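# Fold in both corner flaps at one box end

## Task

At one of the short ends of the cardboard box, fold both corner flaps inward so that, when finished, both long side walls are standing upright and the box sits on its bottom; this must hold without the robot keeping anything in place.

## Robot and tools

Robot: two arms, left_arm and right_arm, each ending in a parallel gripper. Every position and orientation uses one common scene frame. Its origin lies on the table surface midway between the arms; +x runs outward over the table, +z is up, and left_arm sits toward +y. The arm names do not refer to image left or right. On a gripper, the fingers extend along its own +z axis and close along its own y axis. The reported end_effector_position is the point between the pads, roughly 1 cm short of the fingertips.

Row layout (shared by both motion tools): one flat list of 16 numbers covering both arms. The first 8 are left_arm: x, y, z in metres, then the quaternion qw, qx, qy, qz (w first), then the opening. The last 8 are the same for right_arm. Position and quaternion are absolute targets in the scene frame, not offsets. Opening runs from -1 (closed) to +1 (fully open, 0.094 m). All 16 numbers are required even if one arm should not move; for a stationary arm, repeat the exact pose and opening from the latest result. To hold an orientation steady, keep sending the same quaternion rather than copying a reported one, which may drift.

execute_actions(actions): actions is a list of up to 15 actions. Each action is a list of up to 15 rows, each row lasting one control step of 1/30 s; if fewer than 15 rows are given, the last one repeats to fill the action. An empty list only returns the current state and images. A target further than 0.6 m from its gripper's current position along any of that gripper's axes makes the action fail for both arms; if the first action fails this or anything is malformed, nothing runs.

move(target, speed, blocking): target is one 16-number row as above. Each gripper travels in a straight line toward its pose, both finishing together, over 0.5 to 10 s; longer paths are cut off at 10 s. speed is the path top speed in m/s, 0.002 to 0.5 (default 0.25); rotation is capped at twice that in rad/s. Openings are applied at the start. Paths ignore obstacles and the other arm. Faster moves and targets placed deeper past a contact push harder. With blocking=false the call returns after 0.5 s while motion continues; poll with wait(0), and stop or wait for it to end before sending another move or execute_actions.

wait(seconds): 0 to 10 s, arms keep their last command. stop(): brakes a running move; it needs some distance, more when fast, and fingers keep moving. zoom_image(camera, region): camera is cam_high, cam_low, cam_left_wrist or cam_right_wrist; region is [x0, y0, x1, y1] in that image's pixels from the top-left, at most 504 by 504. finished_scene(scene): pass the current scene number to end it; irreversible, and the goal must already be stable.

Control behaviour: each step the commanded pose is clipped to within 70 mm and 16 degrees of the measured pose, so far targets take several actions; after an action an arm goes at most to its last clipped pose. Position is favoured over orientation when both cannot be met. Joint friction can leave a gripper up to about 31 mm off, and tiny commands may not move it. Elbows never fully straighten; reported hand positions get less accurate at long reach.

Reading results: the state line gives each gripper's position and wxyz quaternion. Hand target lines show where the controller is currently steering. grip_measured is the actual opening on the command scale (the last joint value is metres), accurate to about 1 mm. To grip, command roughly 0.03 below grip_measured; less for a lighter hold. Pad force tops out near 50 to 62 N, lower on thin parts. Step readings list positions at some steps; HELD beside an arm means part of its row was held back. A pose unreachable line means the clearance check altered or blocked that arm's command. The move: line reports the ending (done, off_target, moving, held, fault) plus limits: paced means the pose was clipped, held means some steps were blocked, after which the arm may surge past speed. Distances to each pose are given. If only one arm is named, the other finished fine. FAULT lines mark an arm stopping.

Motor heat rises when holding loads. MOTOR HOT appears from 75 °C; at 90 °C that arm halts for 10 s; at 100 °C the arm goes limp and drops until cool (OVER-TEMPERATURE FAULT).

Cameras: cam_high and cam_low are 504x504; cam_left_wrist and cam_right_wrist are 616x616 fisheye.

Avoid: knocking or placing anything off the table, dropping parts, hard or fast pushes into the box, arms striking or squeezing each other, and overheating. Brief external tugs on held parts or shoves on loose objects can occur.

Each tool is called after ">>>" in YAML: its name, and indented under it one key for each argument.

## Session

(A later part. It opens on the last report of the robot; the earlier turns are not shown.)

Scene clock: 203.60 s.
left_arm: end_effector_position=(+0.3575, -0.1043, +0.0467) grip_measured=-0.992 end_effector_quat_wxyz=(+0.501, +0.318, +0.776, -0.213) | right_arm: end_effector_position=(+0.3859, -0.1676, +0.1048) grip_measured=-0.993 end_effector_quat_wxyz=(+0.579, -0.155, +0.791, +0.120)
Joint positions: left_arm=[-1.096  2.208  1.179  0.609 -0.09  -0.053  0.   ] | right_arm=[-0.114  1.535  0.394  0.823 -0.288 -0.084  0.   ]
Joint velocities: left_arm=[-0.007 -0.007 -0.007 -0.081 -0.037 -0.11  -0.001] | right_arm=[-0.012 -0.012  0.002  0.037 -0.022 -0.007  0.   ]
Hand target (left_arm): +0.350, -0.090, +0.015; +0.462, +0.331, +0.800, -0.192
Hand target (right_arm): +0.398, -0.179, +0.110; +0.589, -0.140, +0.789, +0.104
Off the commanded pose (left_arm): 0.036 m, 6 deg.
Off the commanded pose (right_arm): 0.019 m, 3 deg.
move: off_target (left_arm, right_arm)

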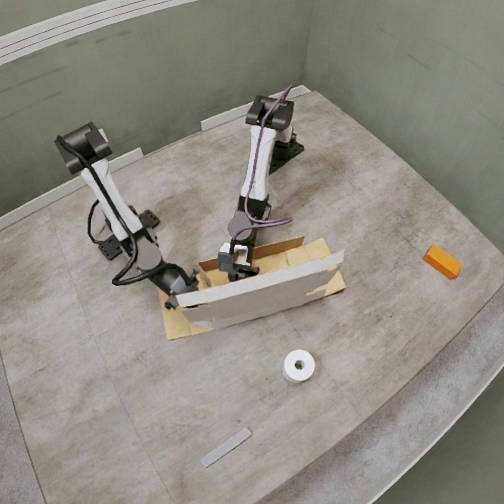

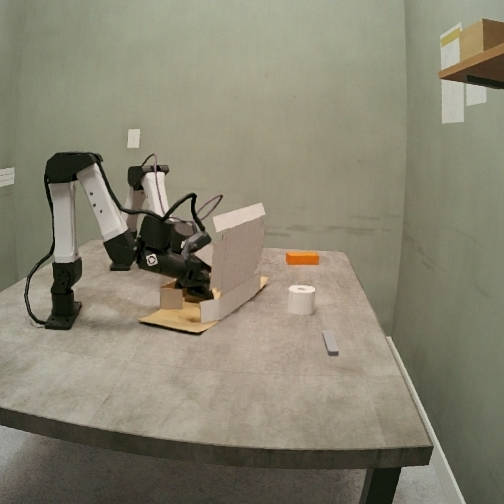

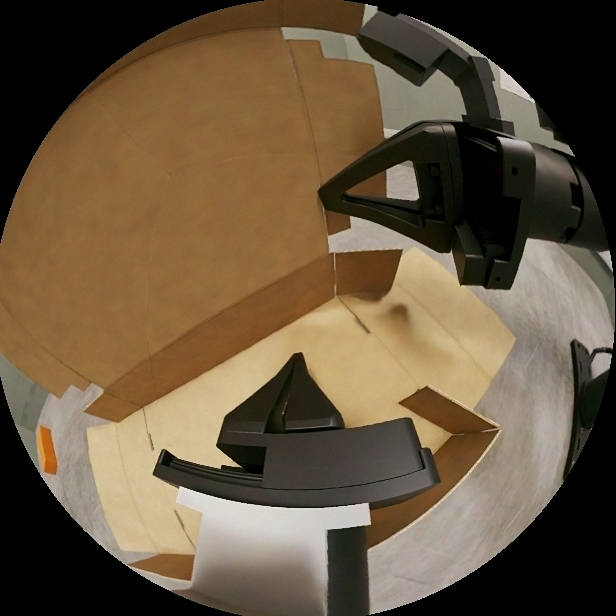

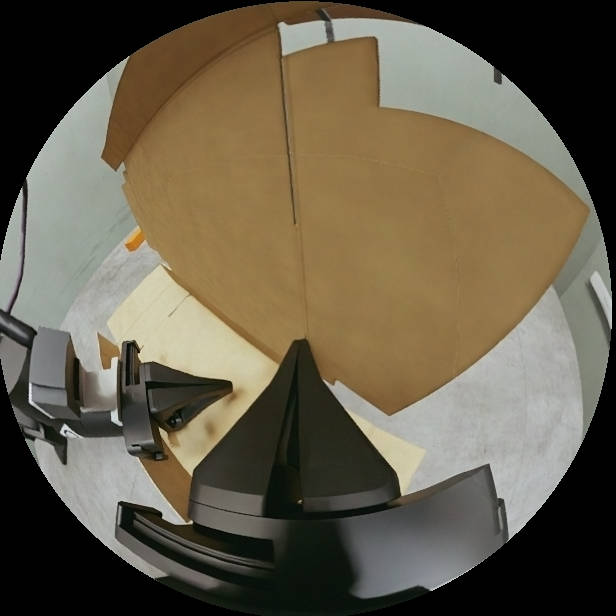

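>>> move:
  target: [0.35,-0.09,0.005,0.462,0.331,0.8,-0.191,-1,0.28,-0.26,0.11,0.59,-0.14,0.79,0.104,-1]

>>> move:
  target: [0.35,-0.09,0.005,0.462,0.331,0.8,-0.191,-1,0.35,-0.28,0.04,0.487,-0.356,0.764,0.227,-1]

>>> move:
  target: [0.35,-0.09,0.005,0.462,0.331,0.8,-0.191,-1,0.36,-0.2,0.035,0.487,-0.356,0.764,0.227,-1]
  speed: 0.05

Scene clock: 214.43 s.
left_arm: end_effector_position=(+0.3579, -0.1048, +0.0479) grip_measured=-0.992 end_effector_quat_wxyz=(+0.503, +0.317, +0.775, -0.214) | right_arm: end_effector_position=(+0.2798, -0.2574, +0.1002) grip_measured=-0.993 end_effector_quat_wxyz=(+0.579, -0.129, +0.797, +0.117)
Joint positions: left_arm=[-1.096  2.208  1.179  0.614 -0.09  -0.053  0.   ] | right_arm=[-0.656  0.97   0.102  0.439 -0.759 -0.267  0.   ]
Joint velocities: left_arm=[-0.017  0.012  0.002  0.007 -0.051 -0.081 -0.   ] | right_arm=[ 0.007 -0.007 -0.002 -0.081 -0.051 -0.037 -0.   ]
Hand target (left_arm): +0.350, -0.089, +0.006; +0.462, +0.331, +0.800, -0.192
Hand target (right_arm): +0.282, -0.260, +0.111; +0.591, -0.136, +0.788, +0.108
Off the commanded pose (left_arm): 0.046 m, 6 deg.
Off the commanded pose (right_arm): 0.010 m, 2 deg.
move: off_target (left_arm)

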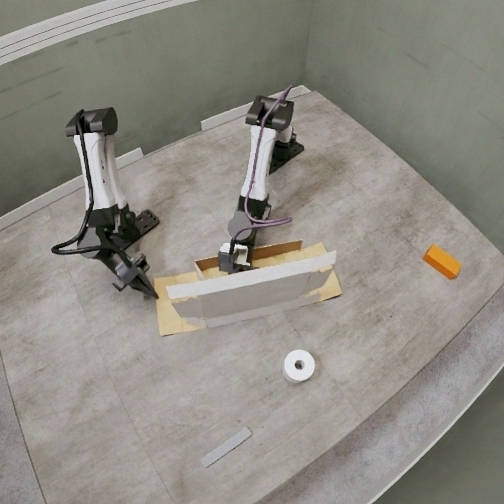

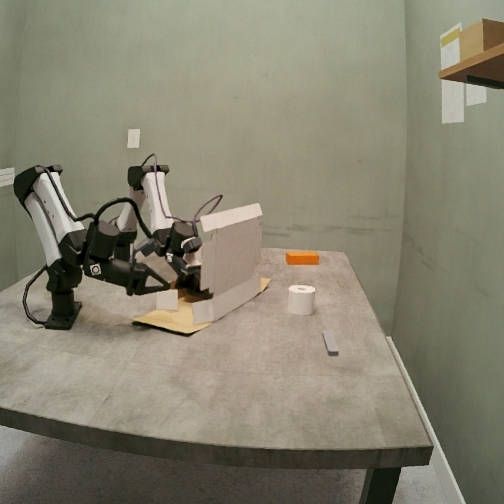

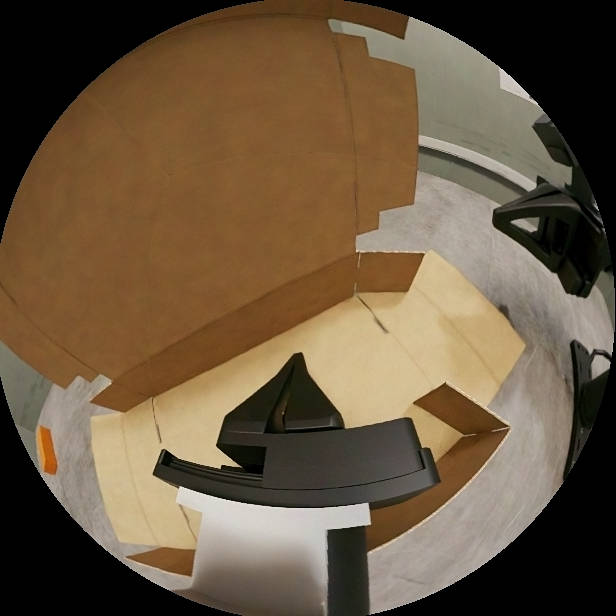

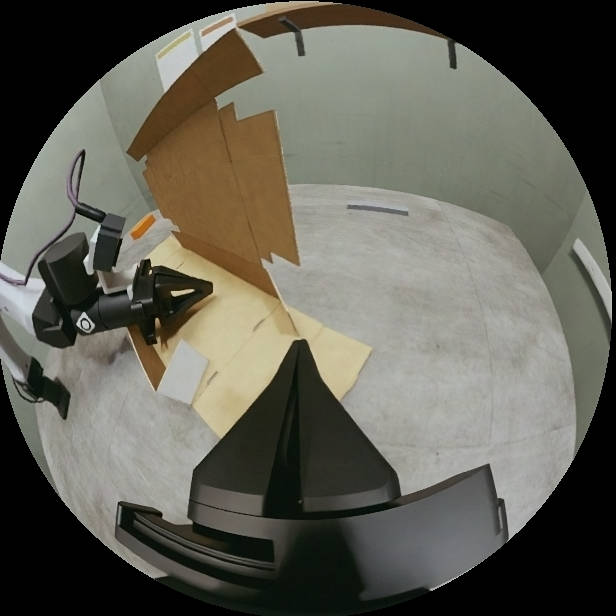

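Scene clock: 216.33 s.
left_arm: end_effector_position=(+0.3579, -0.1047, +0.0479) grip_measured=-0.992 end_effector_quat_wxyz=(+0.503, +0.318, +0.775, -0.214) | right_arm: end_effector_position=(+0.3430, -0.2743, +0.0390) grip_measured=-0.993 end_effector_quat_wxyz=(+0.480, -0.354, +0.770, +0.227)
Joint positions: left_arm=[-1.096  2.208  1.179  0.614 -0.09  -0.053  0.   ] | right_arm=[-0.725  1.822  0.754 -0.146 -1.086 -1.162  0.   ]
Joint velocities: left_arm=[-0.007  0.012 -0.002  0.022  0.022 -0.022  0.   ] | right_arm=[-0.007  0.007 -0.012 -0.066 -0.007 -0.022  0.   ]
Hand target (left_arm): +0.350, -0.089, +0.006; +0.462, +0.331, +0.800, -0.192
Hand target (right_arm): +0.349, -0.277, +0.041; +0.484, -0.357, +0.766, +0.226
Off the commanded pose (left_arm): 0.046 m, 6 deg.
Off the commanded pose (right_arm): 0.009 m, 1 deg.
move: off_target (left_arm)

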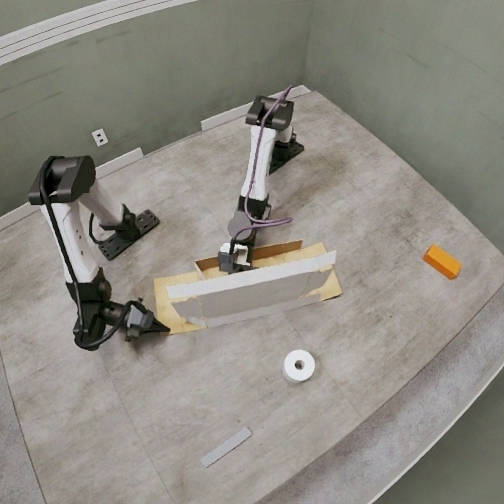

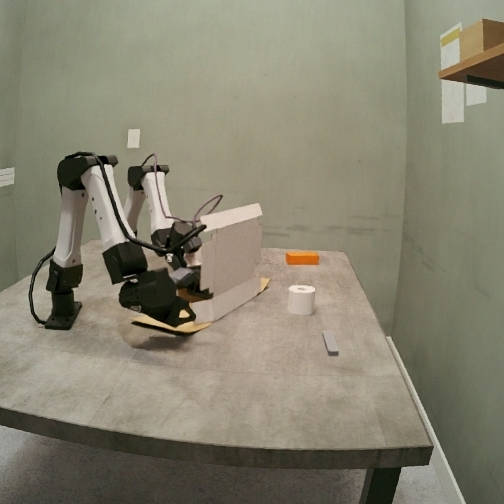

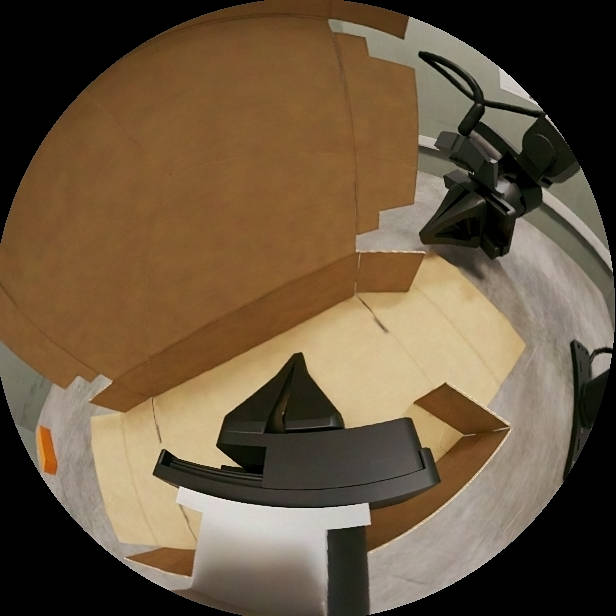

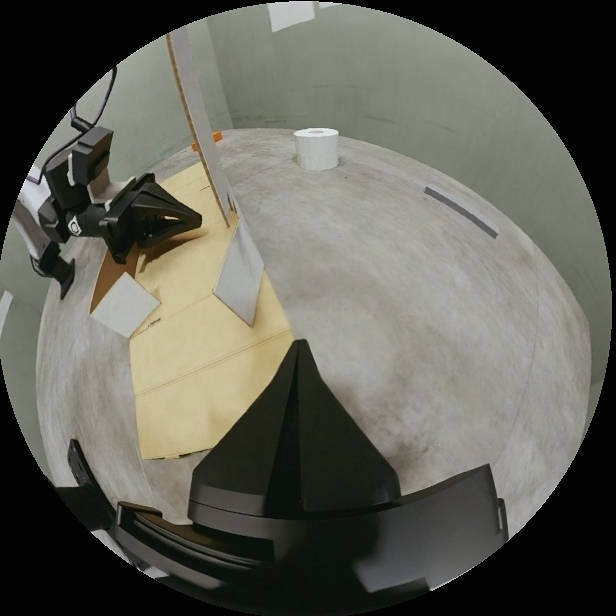

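Scene clock: 218.33 s.
left_arm: end_effector_position=(+0.3567, -0.1034, +0.0416) grip_measured=-0.992 end_effector_quat_wxyz=(+0.496, +0.320, +0.779, -0.210) | right_arm: end_effector_position=(+0.3621, -0.2043, +0.0328) grip_measured=-0.993 end_effector_quat_wxyz=(+0.484, -0.355, +0.767, +0.228)
Joint positions: left_arm=[-1.096  2.213  1.179  0.6   -0.09  -0.053  0.   ] | right_arm=[-0.467  1.808  0.594  0.374 -0.959 -0.734  0.   ]
Joint velocities: left_arm=[-0.002 -0.007  0.007 -0.007 -0.022 -0.051 -0.   ] | right_arm=[-0.012 -0.002 -0.002  0.037 -0.066  0.007 -0.001]
Hand target (left_arm): +0.350, -0.090, +0.006; +0.462, +0.331, +0.800, -0.192
Hand target (right_arm): +0.359, -0.201, +0.034; +0.486, -0.357, +0.765, +0.225
Off the commanded pose (left_arm): 0.040 m, 5 deg.
Off the commanded pose (right_arm): 0.005 m, 0 deg.
move: off_target (left_arm)

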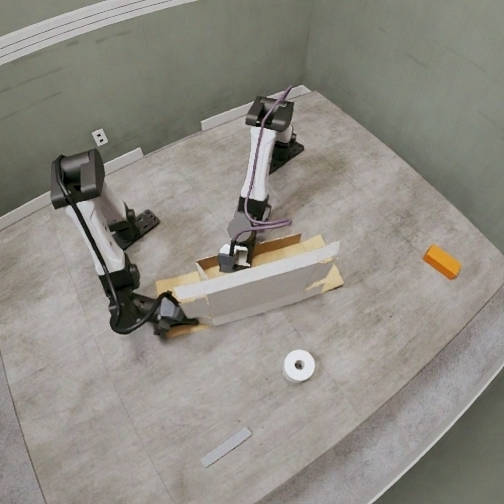

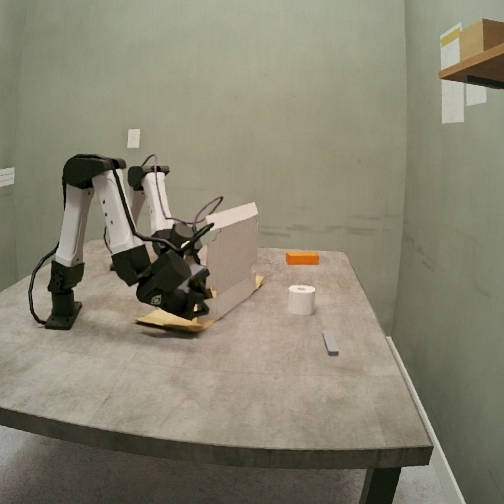

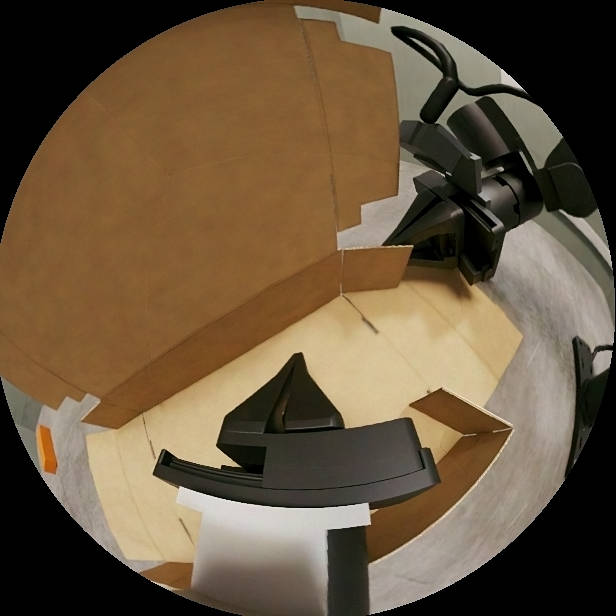

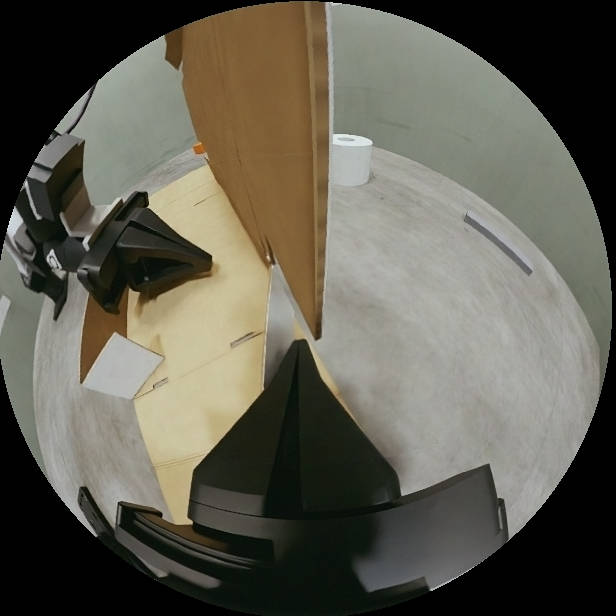

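>>> move:
  target: [0.405,-0.135,0.052,0.462,0.331,0.8,-0.191,-1,0.36,-0.2,0.035,0.487,-0.356,0.764,0.227,-1]
  speed: 0.04

>>> move:
  target: [0.405,-0.135,0.052,0.462,0.331,0.8,-0.191,-1,0.335,-0.17,0.04,0.487,-0.356,0.764,0.227,-1]
  speed: 0.03

Scene clock: 226.83 s.
left_arm: end_effector_position=(+0.3998, -0.1380, +0.0653) grip_measured=-0.992 end_effector_quat_wxyz=(+0.473, +0.327, +0.794, -0.197) | right_arm: end_effector_position=(+0.3637, -0.2050, +0.0339) grip_measured=-0.993 end_effector_quat_wxyz=(+0.486, -0.353, +0.767, +0.226)
Joint positions: left_arm=[-1.072  2.309  1.544  0.268 -0.07  -0.042  0.   ] | right_arm=[-0.467  1.808  0.593  0.387 -0.957 -0.724  0.   ]
Joint velocities: left_arm=[ 0.002 -0.002  0.012 -0.037 -0.007 -0.037  0.001] | right_arm=[-0.012  0.002 -0.002  0.022  0.022 -0.022 -0.001]
Hand target (left_arm): +0.404, -0.135, +0.053; +0.462, +0.331, +0.800, -0.191
Hand target (right_arm): +0.360, -0.200, +0.035; +0.487, -0.356, +0.764, +0.227
Off the commanded pose (left_arm): 0.015 m, 2 deg.
Off the commanded pose (right_arm): 0.006 m, 0 deg.
move: off_target (left_arm)

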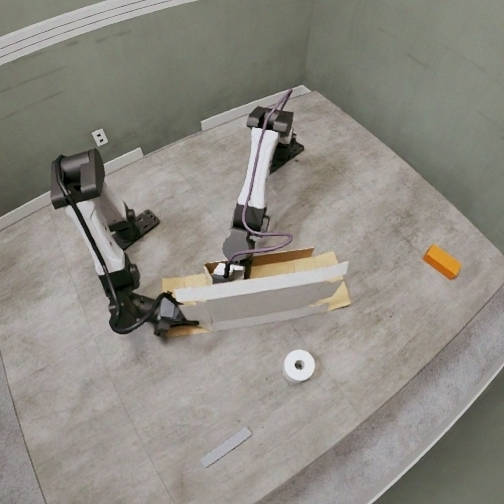

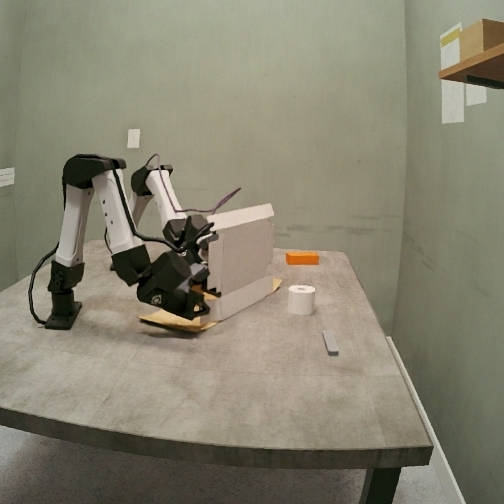

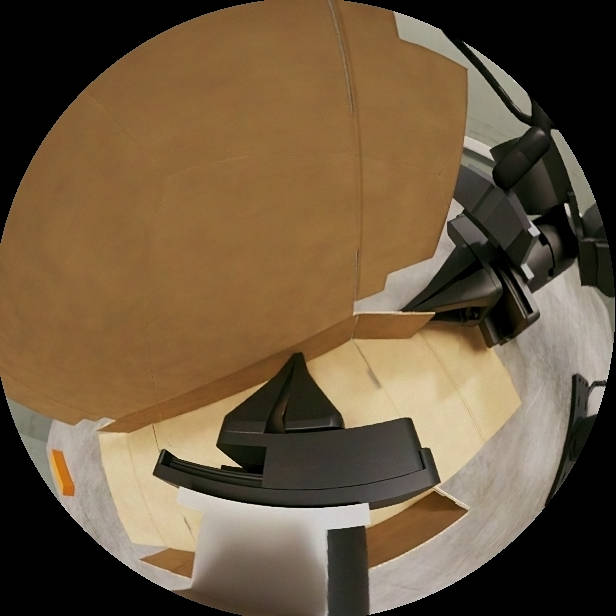

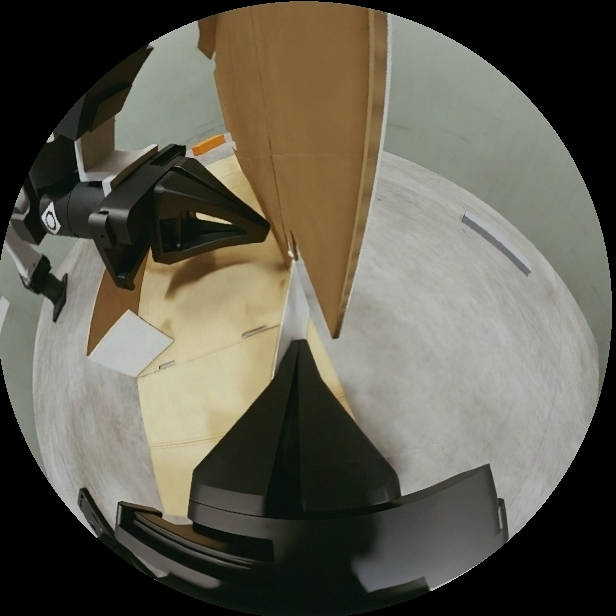

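Scene clock: 228.63 s.
left_arm: end_effector_position=(+0.3990, -0.1371, +0.0633) grip_measured=-0.992 end_effector_quat_wxyz=(+0.469, +0.329, +0.796, -0.195) | right_arm: end_effector_position=(+0.3390, -0.1751, +0.0365) grip_measured=-0.993 end_effector_quat_wxyz=(+0.483, -0.353, +0.769, +0.227)
Joint positions: left_arm=[-1.072  2.309  1.544  0.259 -0.07  -0.04   0.   ] | right_arm=[-0.373  1.708  0.456  0.499 -0.888 -0.62   0.   ]
Joint velocities: left_arm=[-0.002 -0.012  0.002 -0.007  0.007 -0.051  0.   ] | right_arm=[ 0.007  0.012 -0.002  0.007  0.022  0.037  0.   ]
Hand target (left_arm): +0.405, -0.135, +0.052; +0.462, +0.331, +0.800, -0.191
Hand target (right_arm): +0.335, -0.171, +0.040; +0.487, -0.357, +0.765, +0.227
Off the commanded pose (left_arm): 0.013 m, 1 deg.
Off the commanded pose (right_arm): 0.007 m, 1 deg.
move: off_target (left_arm)

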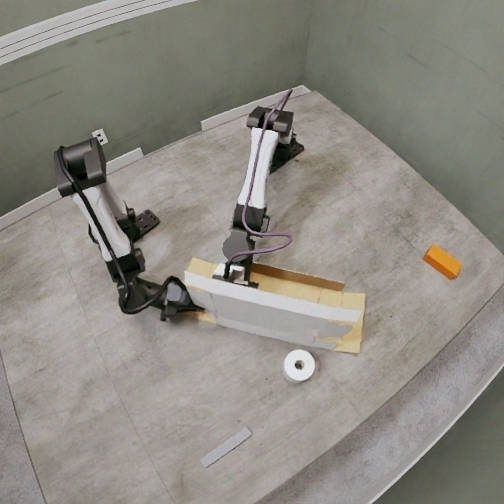

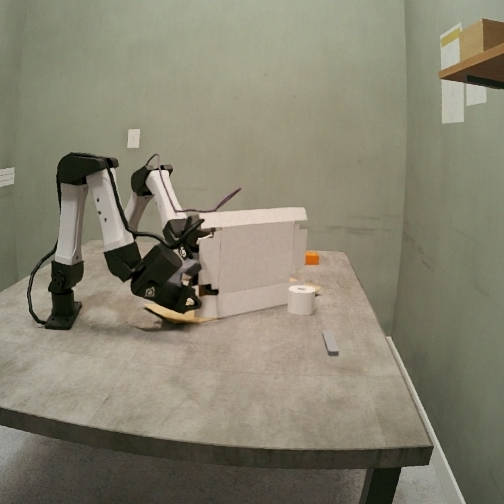

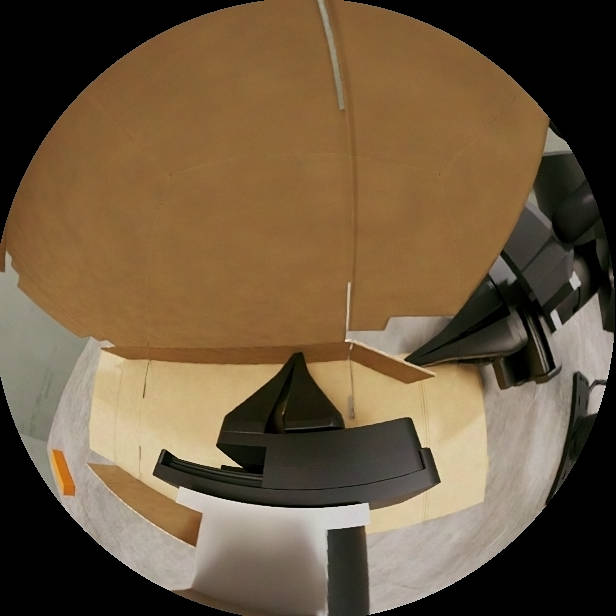

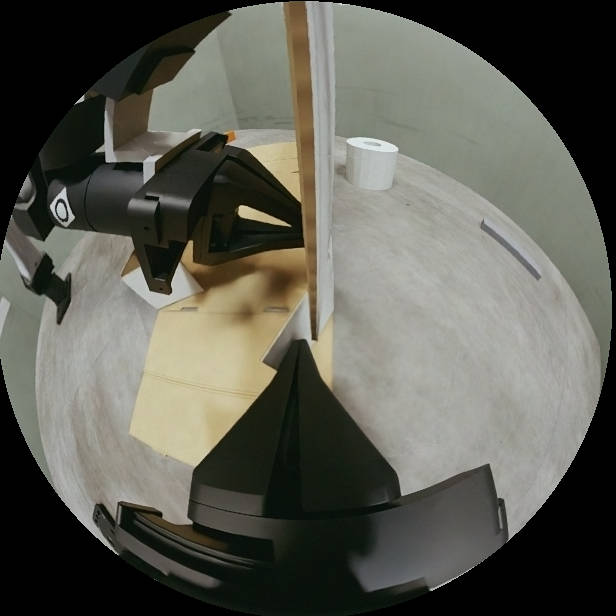

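>>> move:
  target: [0.31,0.0,0.16,0.462,0.331,0.8,-0.191,-1,0.34,-0.19,0.04,0.487,-0.356,0.764,0.227,-1]

>>> move:
  target: [0.325,0.02,0.12,0.05,0.915,0.379,-0.12,0.5,0.34,-0.19,0.04,0.487,-0.356,0.764,0.227,-1]

Scene clock: 238.53 s.
left_arm: end_effector_position=(+0.3141, -0.0041, +0.1669) grip_measured=-0.992 end_effector_quat_wxyz=(+0.473, +0.327, +0.794, -0.195) | right_arm: end_effector_position=(+0.3308, -0.1858, +0.0317) grip_measured=-0.993 end_effector_quat_wxyz=(+0.476, -0.351, +0.772, +0.234)
Joint positions: left_arm=[-1.008  1.59   0.969  0.124 -0.018 -0.008  0.   ] | right_arm=[-0.426  1.708  0.456  0.429 -0.931 -0.682  0.   ]
Joint velocities: left_arm=[-0.007  0.007 -0.002  0.037  0.066 -0.022 -0.001] | right_arm=[-0.007  0.007 -0.022  0.022 -0.007 -0.037  0.001]
Hand target (left_arm): +0.311, +0.002, +0.158; +0.462, +0.331, +0.800, -0.191
Hand target (right_arm): +0.340, -0.190, +0.040; +0.487, -0.356, +0.764, +0.227
Off the commanded pose (left_arm): 0.009 m, 2 deg.
Off the commanded pose (right_arm): 0.013 m, 2 deg.
move: off_target (right_arm)

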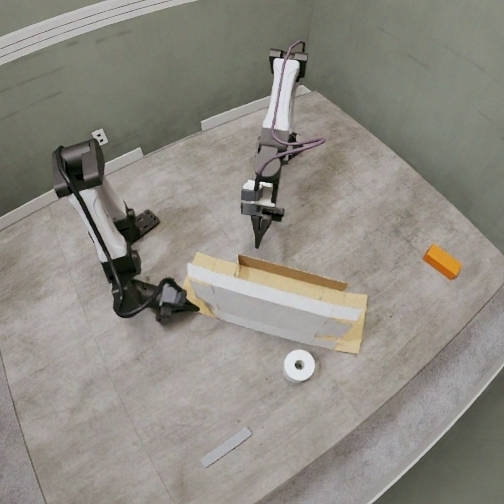

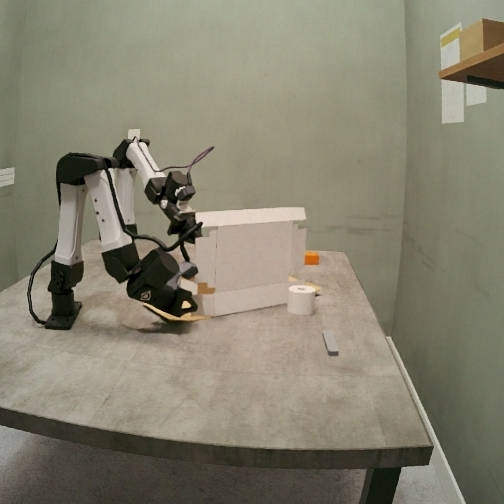

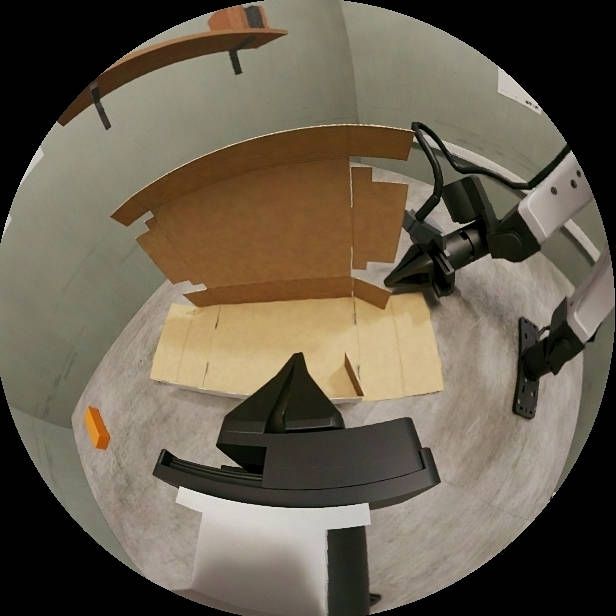

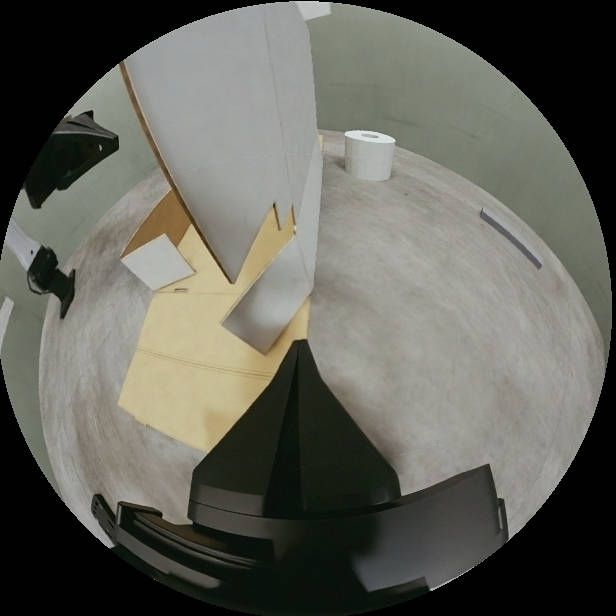

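Scene clock: 242.53 s.
left_arm: end_effector_position=(+0.3268, +0.0217, +0.1257) grip_measured=+0.497 end_effector_quat_wxyz=(+0.090, +0.910, +0.390, -0.110) | right_arm: end_effector_position=(+0.3307, -0.1858, +0.0316) grip_measured=-0.993 end_effector_quat_wxyz=(+0.476, -0.351, +0.772, +0.234)
Joint positions: left_arm=[-0.841  2.378  2.413 -1.56   0.282  1.691  0.07 ] | right_arm=[-0.426  1.708  0.456  0.429 -0.931 -0.684  0.   ]
Joint velocities: left_arm=[ 0.002 -0.007  0.002 -0.037 -0.007 -0.051  0.   ] | right_arm=[-0.002  0.017 -0.002 -0.051  0.037  0.022  0.   ]
Hand target (left_arm): +0.325, +0.020, +0.119; +0.080, +0.913, +0.384, -0.109
Hand target (right_arm): +0.340, -0.190, +0.040; +0.487, -0.356, +0.764, +0.227
Off the commanded pose (left_arm): 0.006 m, 5 deg.
Off the commanded pose (right_arm): 0.013 m, 2 deg.
joint sent to its limit (left arm) — the command would take joint 4 (wrist pitch) past its lower limit, so that joint was sent only as far as its limit.
move: off_target (left_arm, right_arm)

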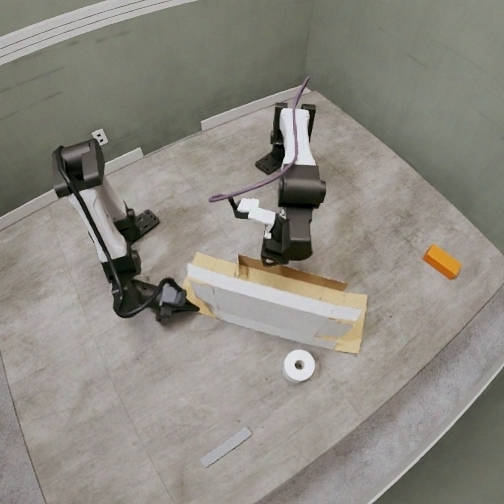

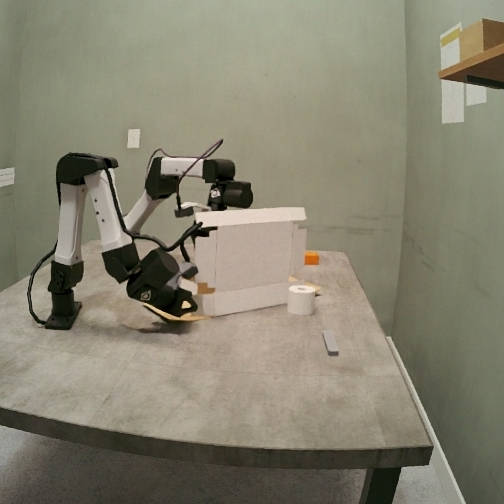

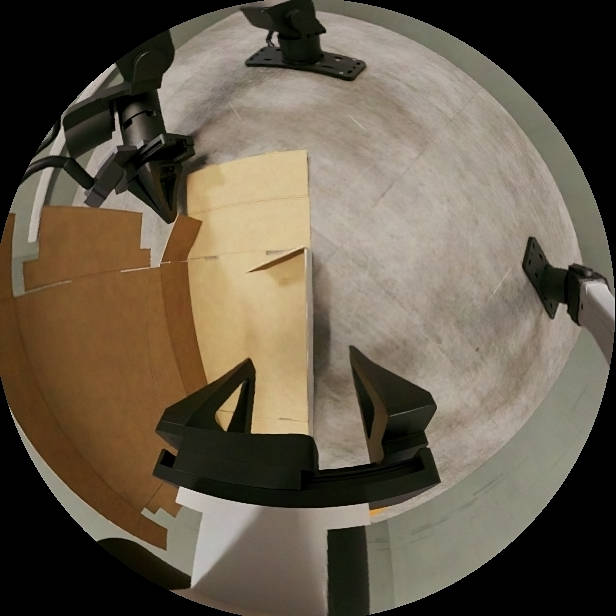

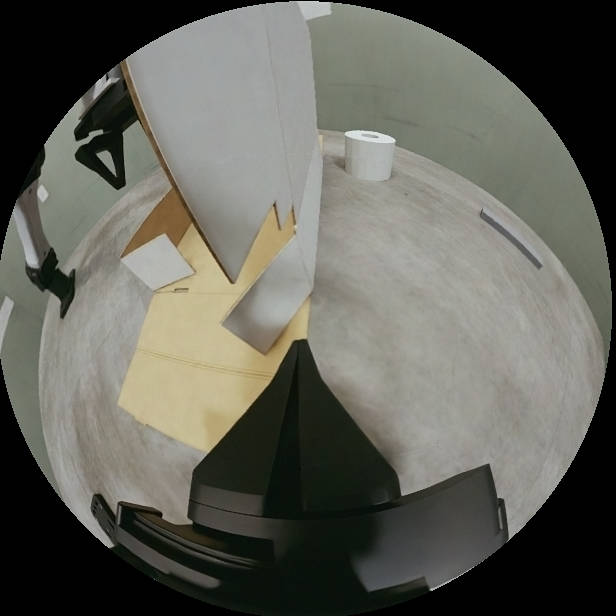

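>>> move:
  target: [0.322,0.022,0.03,0.05,0.915,0.379,-0.12,0.5,0.33,-0.195,0.035,0.487,-0.356,0.764,0.227,-1]
  speed: 0.1

>>> move:
  target: [0.322,0.022,0.03,0.05,0.915,0.379,-0.12,-1,0.33,-0.195,0.035,0.487,-0.356,0.764,0.227,-1]

>>> move:
  target: [0.322,0.022,0.03,0.05,0.915,0.379,-0.12,-1,0.325,-0.14,0.045,0.487,-0.356,0.764,0.227,-1]
  speed: 0.04

Scene clock: 251.93 s.
left_arm: end_effector_position=(+0.3290, +0.0227, +0.0427) grip_measured=+0.497 end_effector_quat_wxyz=(+0.064, +0.912, +0.387, -0.118) | right_arm: end_effector_position=(+0.3308, -0.1931, +0.0333) grip_measured=-0.993 end_effector_quat_wxyz=(+0.484, -0.356, +0.766, +0.228)
Joint positions: left_arm=[-0.841  2.409  2.138 -1.312  0.269  1.707  0.07 ] | right_arm=[-0.455  1.708  0.456  0.425 -0.951 -0.719  0.   ]
Joint velocities: left_arm=[-0.007  0.002  0.007 -0.066  0.007 -0.11  -0.001] | right_arm=[ 0.002  0.002 -0.012 -0.051 -0.007  0.007 -0.   ]
Hand target (left_arm): +0.323, +0.021, +0.030; +0.050, +0.916, +0.380, -0.121
Hand target (right_arm): +0.330, -0.195, +0.035; +0.487, -0.356, +0.764, +0.228
Off the commanded pose (left_arm): 0.015 m, 2 deg.
Off the commanded pose (right_arm): 0.003 m, 0 deg.
move: off_target (left_arm)

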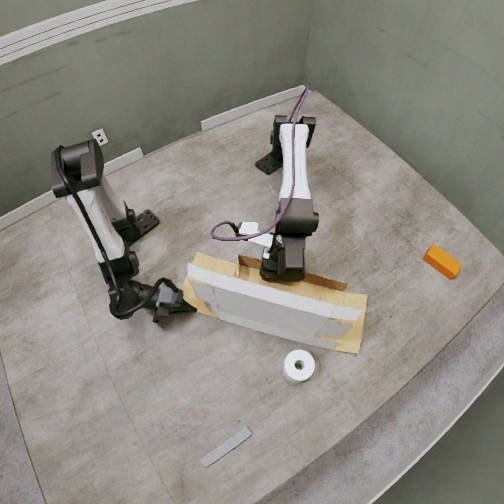

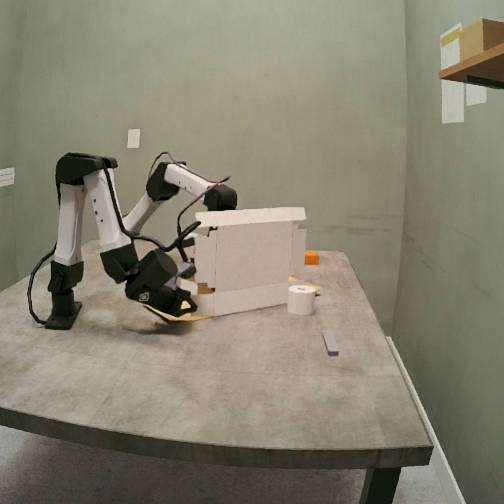

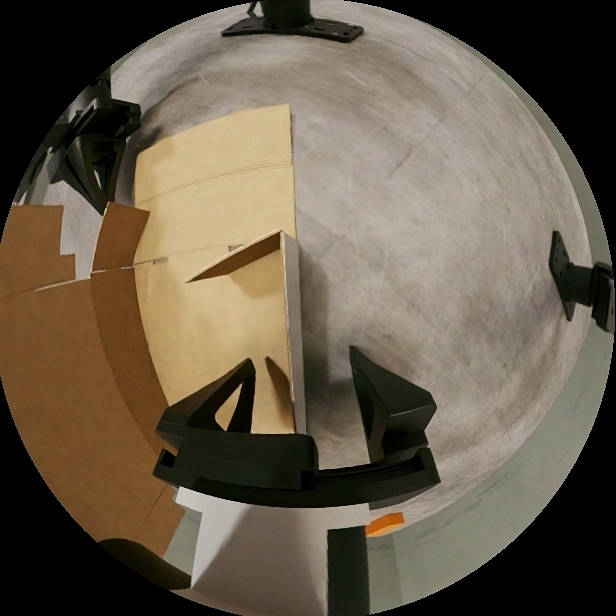

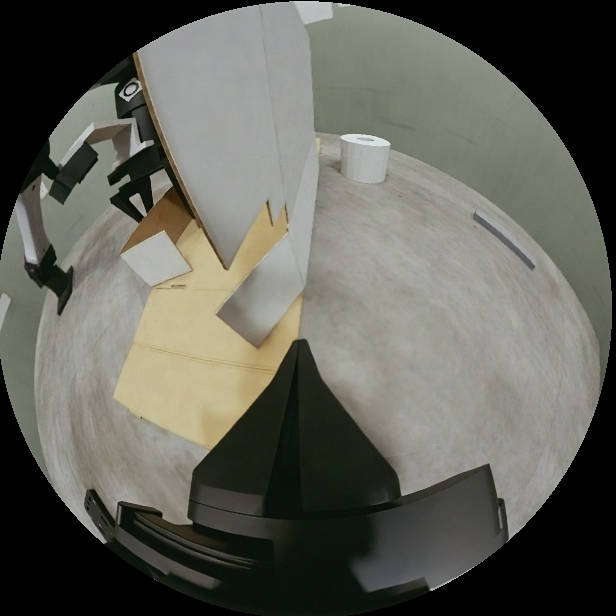

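Scene clock: 252.63 s.
left_arm: end_effector_position=(+0.3284, +0.0216, +0.0421) grip_measured=-0.980 end_effector_quat_wxyz=(+0.064, +0.913, +0.385, -0.118) | right_arm: end_effector_position=(+0.3306, -0.1930, +0.0332) grip_measured=-0.993 end_effector_quat_wxyz=(+0.484, -0.356, +0.766, +0.228)
Joint positions: left_arm=[-0.843  2.409  2.135 -1.308  0.269  1.709  0.001] | right_arm=[-0.455  1.708  0.456  0.424 -0.951 -0.721  0.   ]
Joint velocities: left_arm=[ 0.007  0.007 -0.012 -0.037  0.037 -0.022  0.001] | right_arm=[-0.012 -0.007 -0.017 -0.051  0.022 -0.007 -0.001]
Hand target (left_arm): +0.322, +0.022, +0.030; +0.050, +0.916, +0.379, -0.120
Hand target (right_arm): +0.330, -0.195, +0.035; +0.487, -0.356, +0.764, +0.227
Off the commanded pose (left_arm): 0.014 m, 2 deg.
Off the commanded pose (right_arm): 0.003 m, 0 deg.
move: off_target (left_arm)

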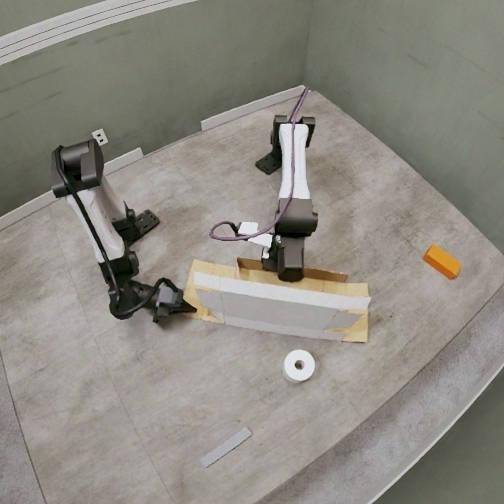

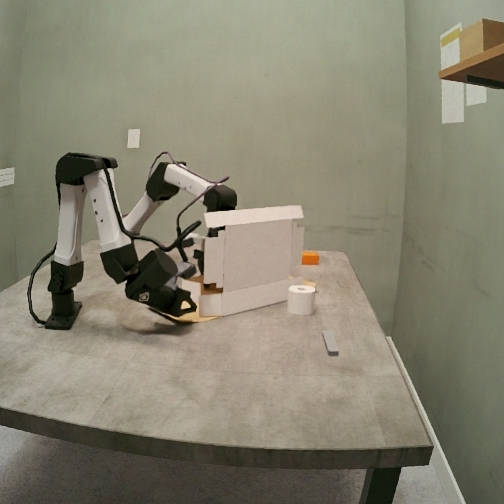

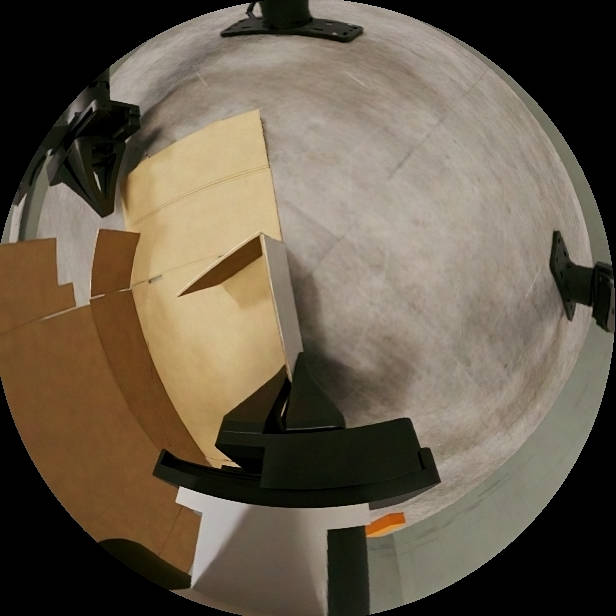

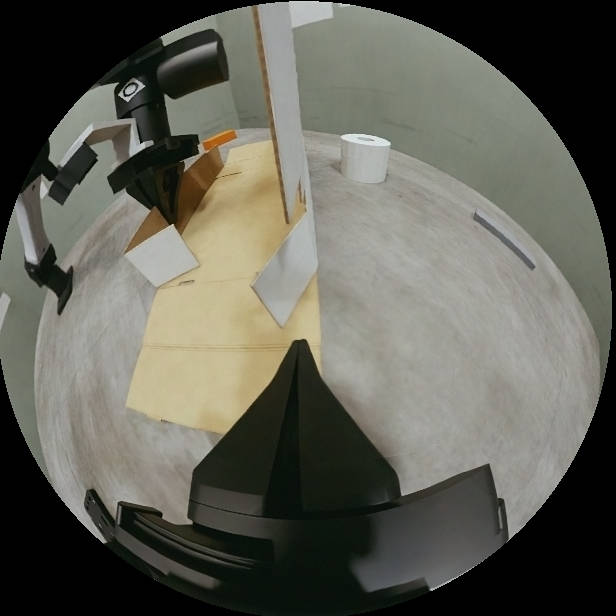

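Scene clock: 254.27 s.
left_arm: end_effector_position=(+0.3284, +0.0216, +0.0421) grip_measured=-0.980 end_effector_quat_wxyz=(+0.064, +0.913, +0.385, -0.118) | right_arm: end_effector_position=(+0.3256, -0.1447, +0.0369) grip_measured=-0.993 end_effector_quat_wxyz=(+0.473, -0.352, +0.774, +0.229)
Joint positions: left_arm=[-0.843  2.409  2.135 -1.308  0.269  1.709  0.001] | right_arm=[-0.25   1.653  0.386  0.578 -0.792 -0.506  0.   ]
Joint velocities: left_arm=[-0.007  0.012 -0.007  0.022  0.007 -0.051 -0.   ] | right_arm=[ 0.012 -0.012  0.002  0.007  0.051  0.022 -0.   ]
Hand target (left_arm): +0.322, +0.022, +0.030; +0.050, +0.916, +0.379, -0.120
Hand target (right_arm): +0.325, -0.141, +0.044; +0.486, -0.357, +0.765, +0.226
Off the commanded pose (left_arm): 0.014 m, 2 deg.
Off the commanded pose (right_arm): 0.009 m, 2 deg.
move: off_target (left_arm)

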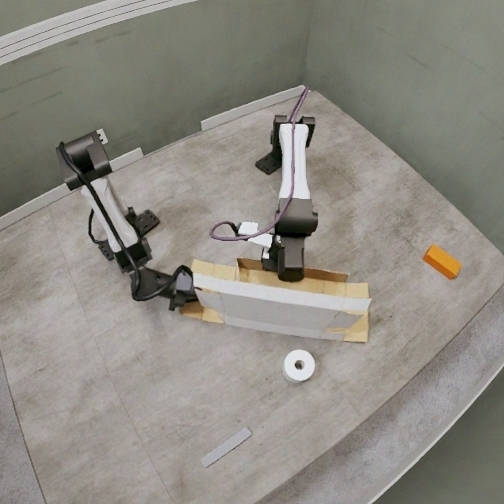

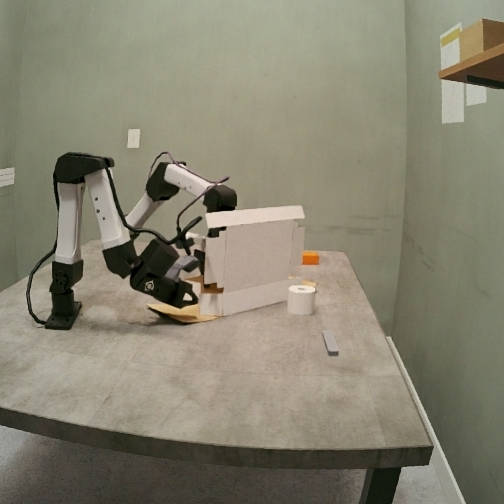

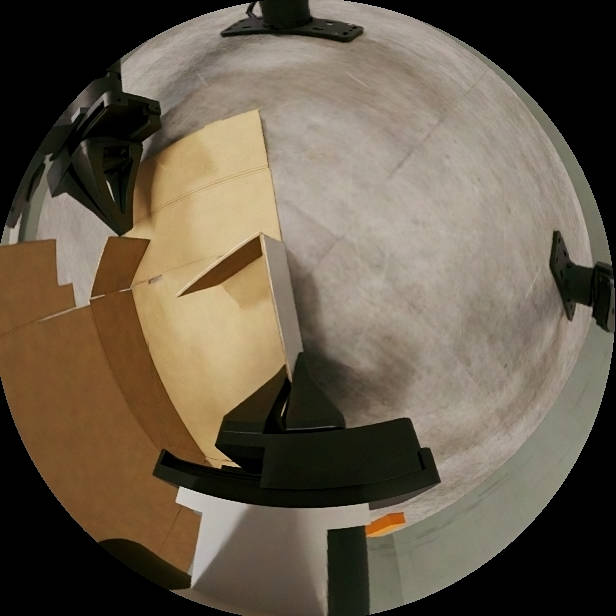

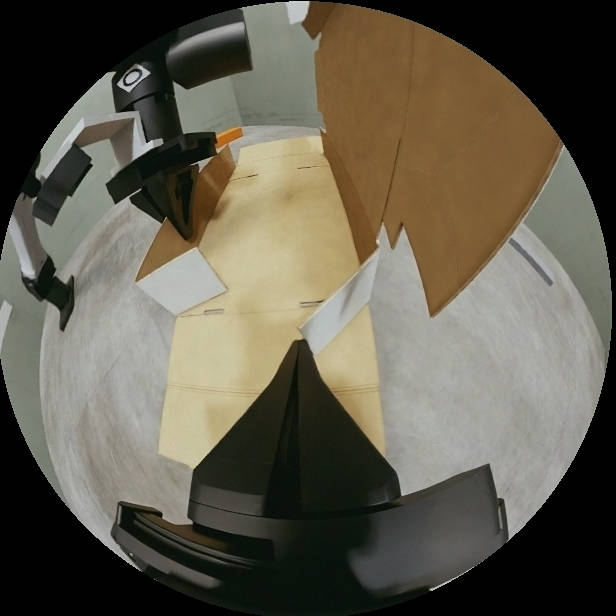

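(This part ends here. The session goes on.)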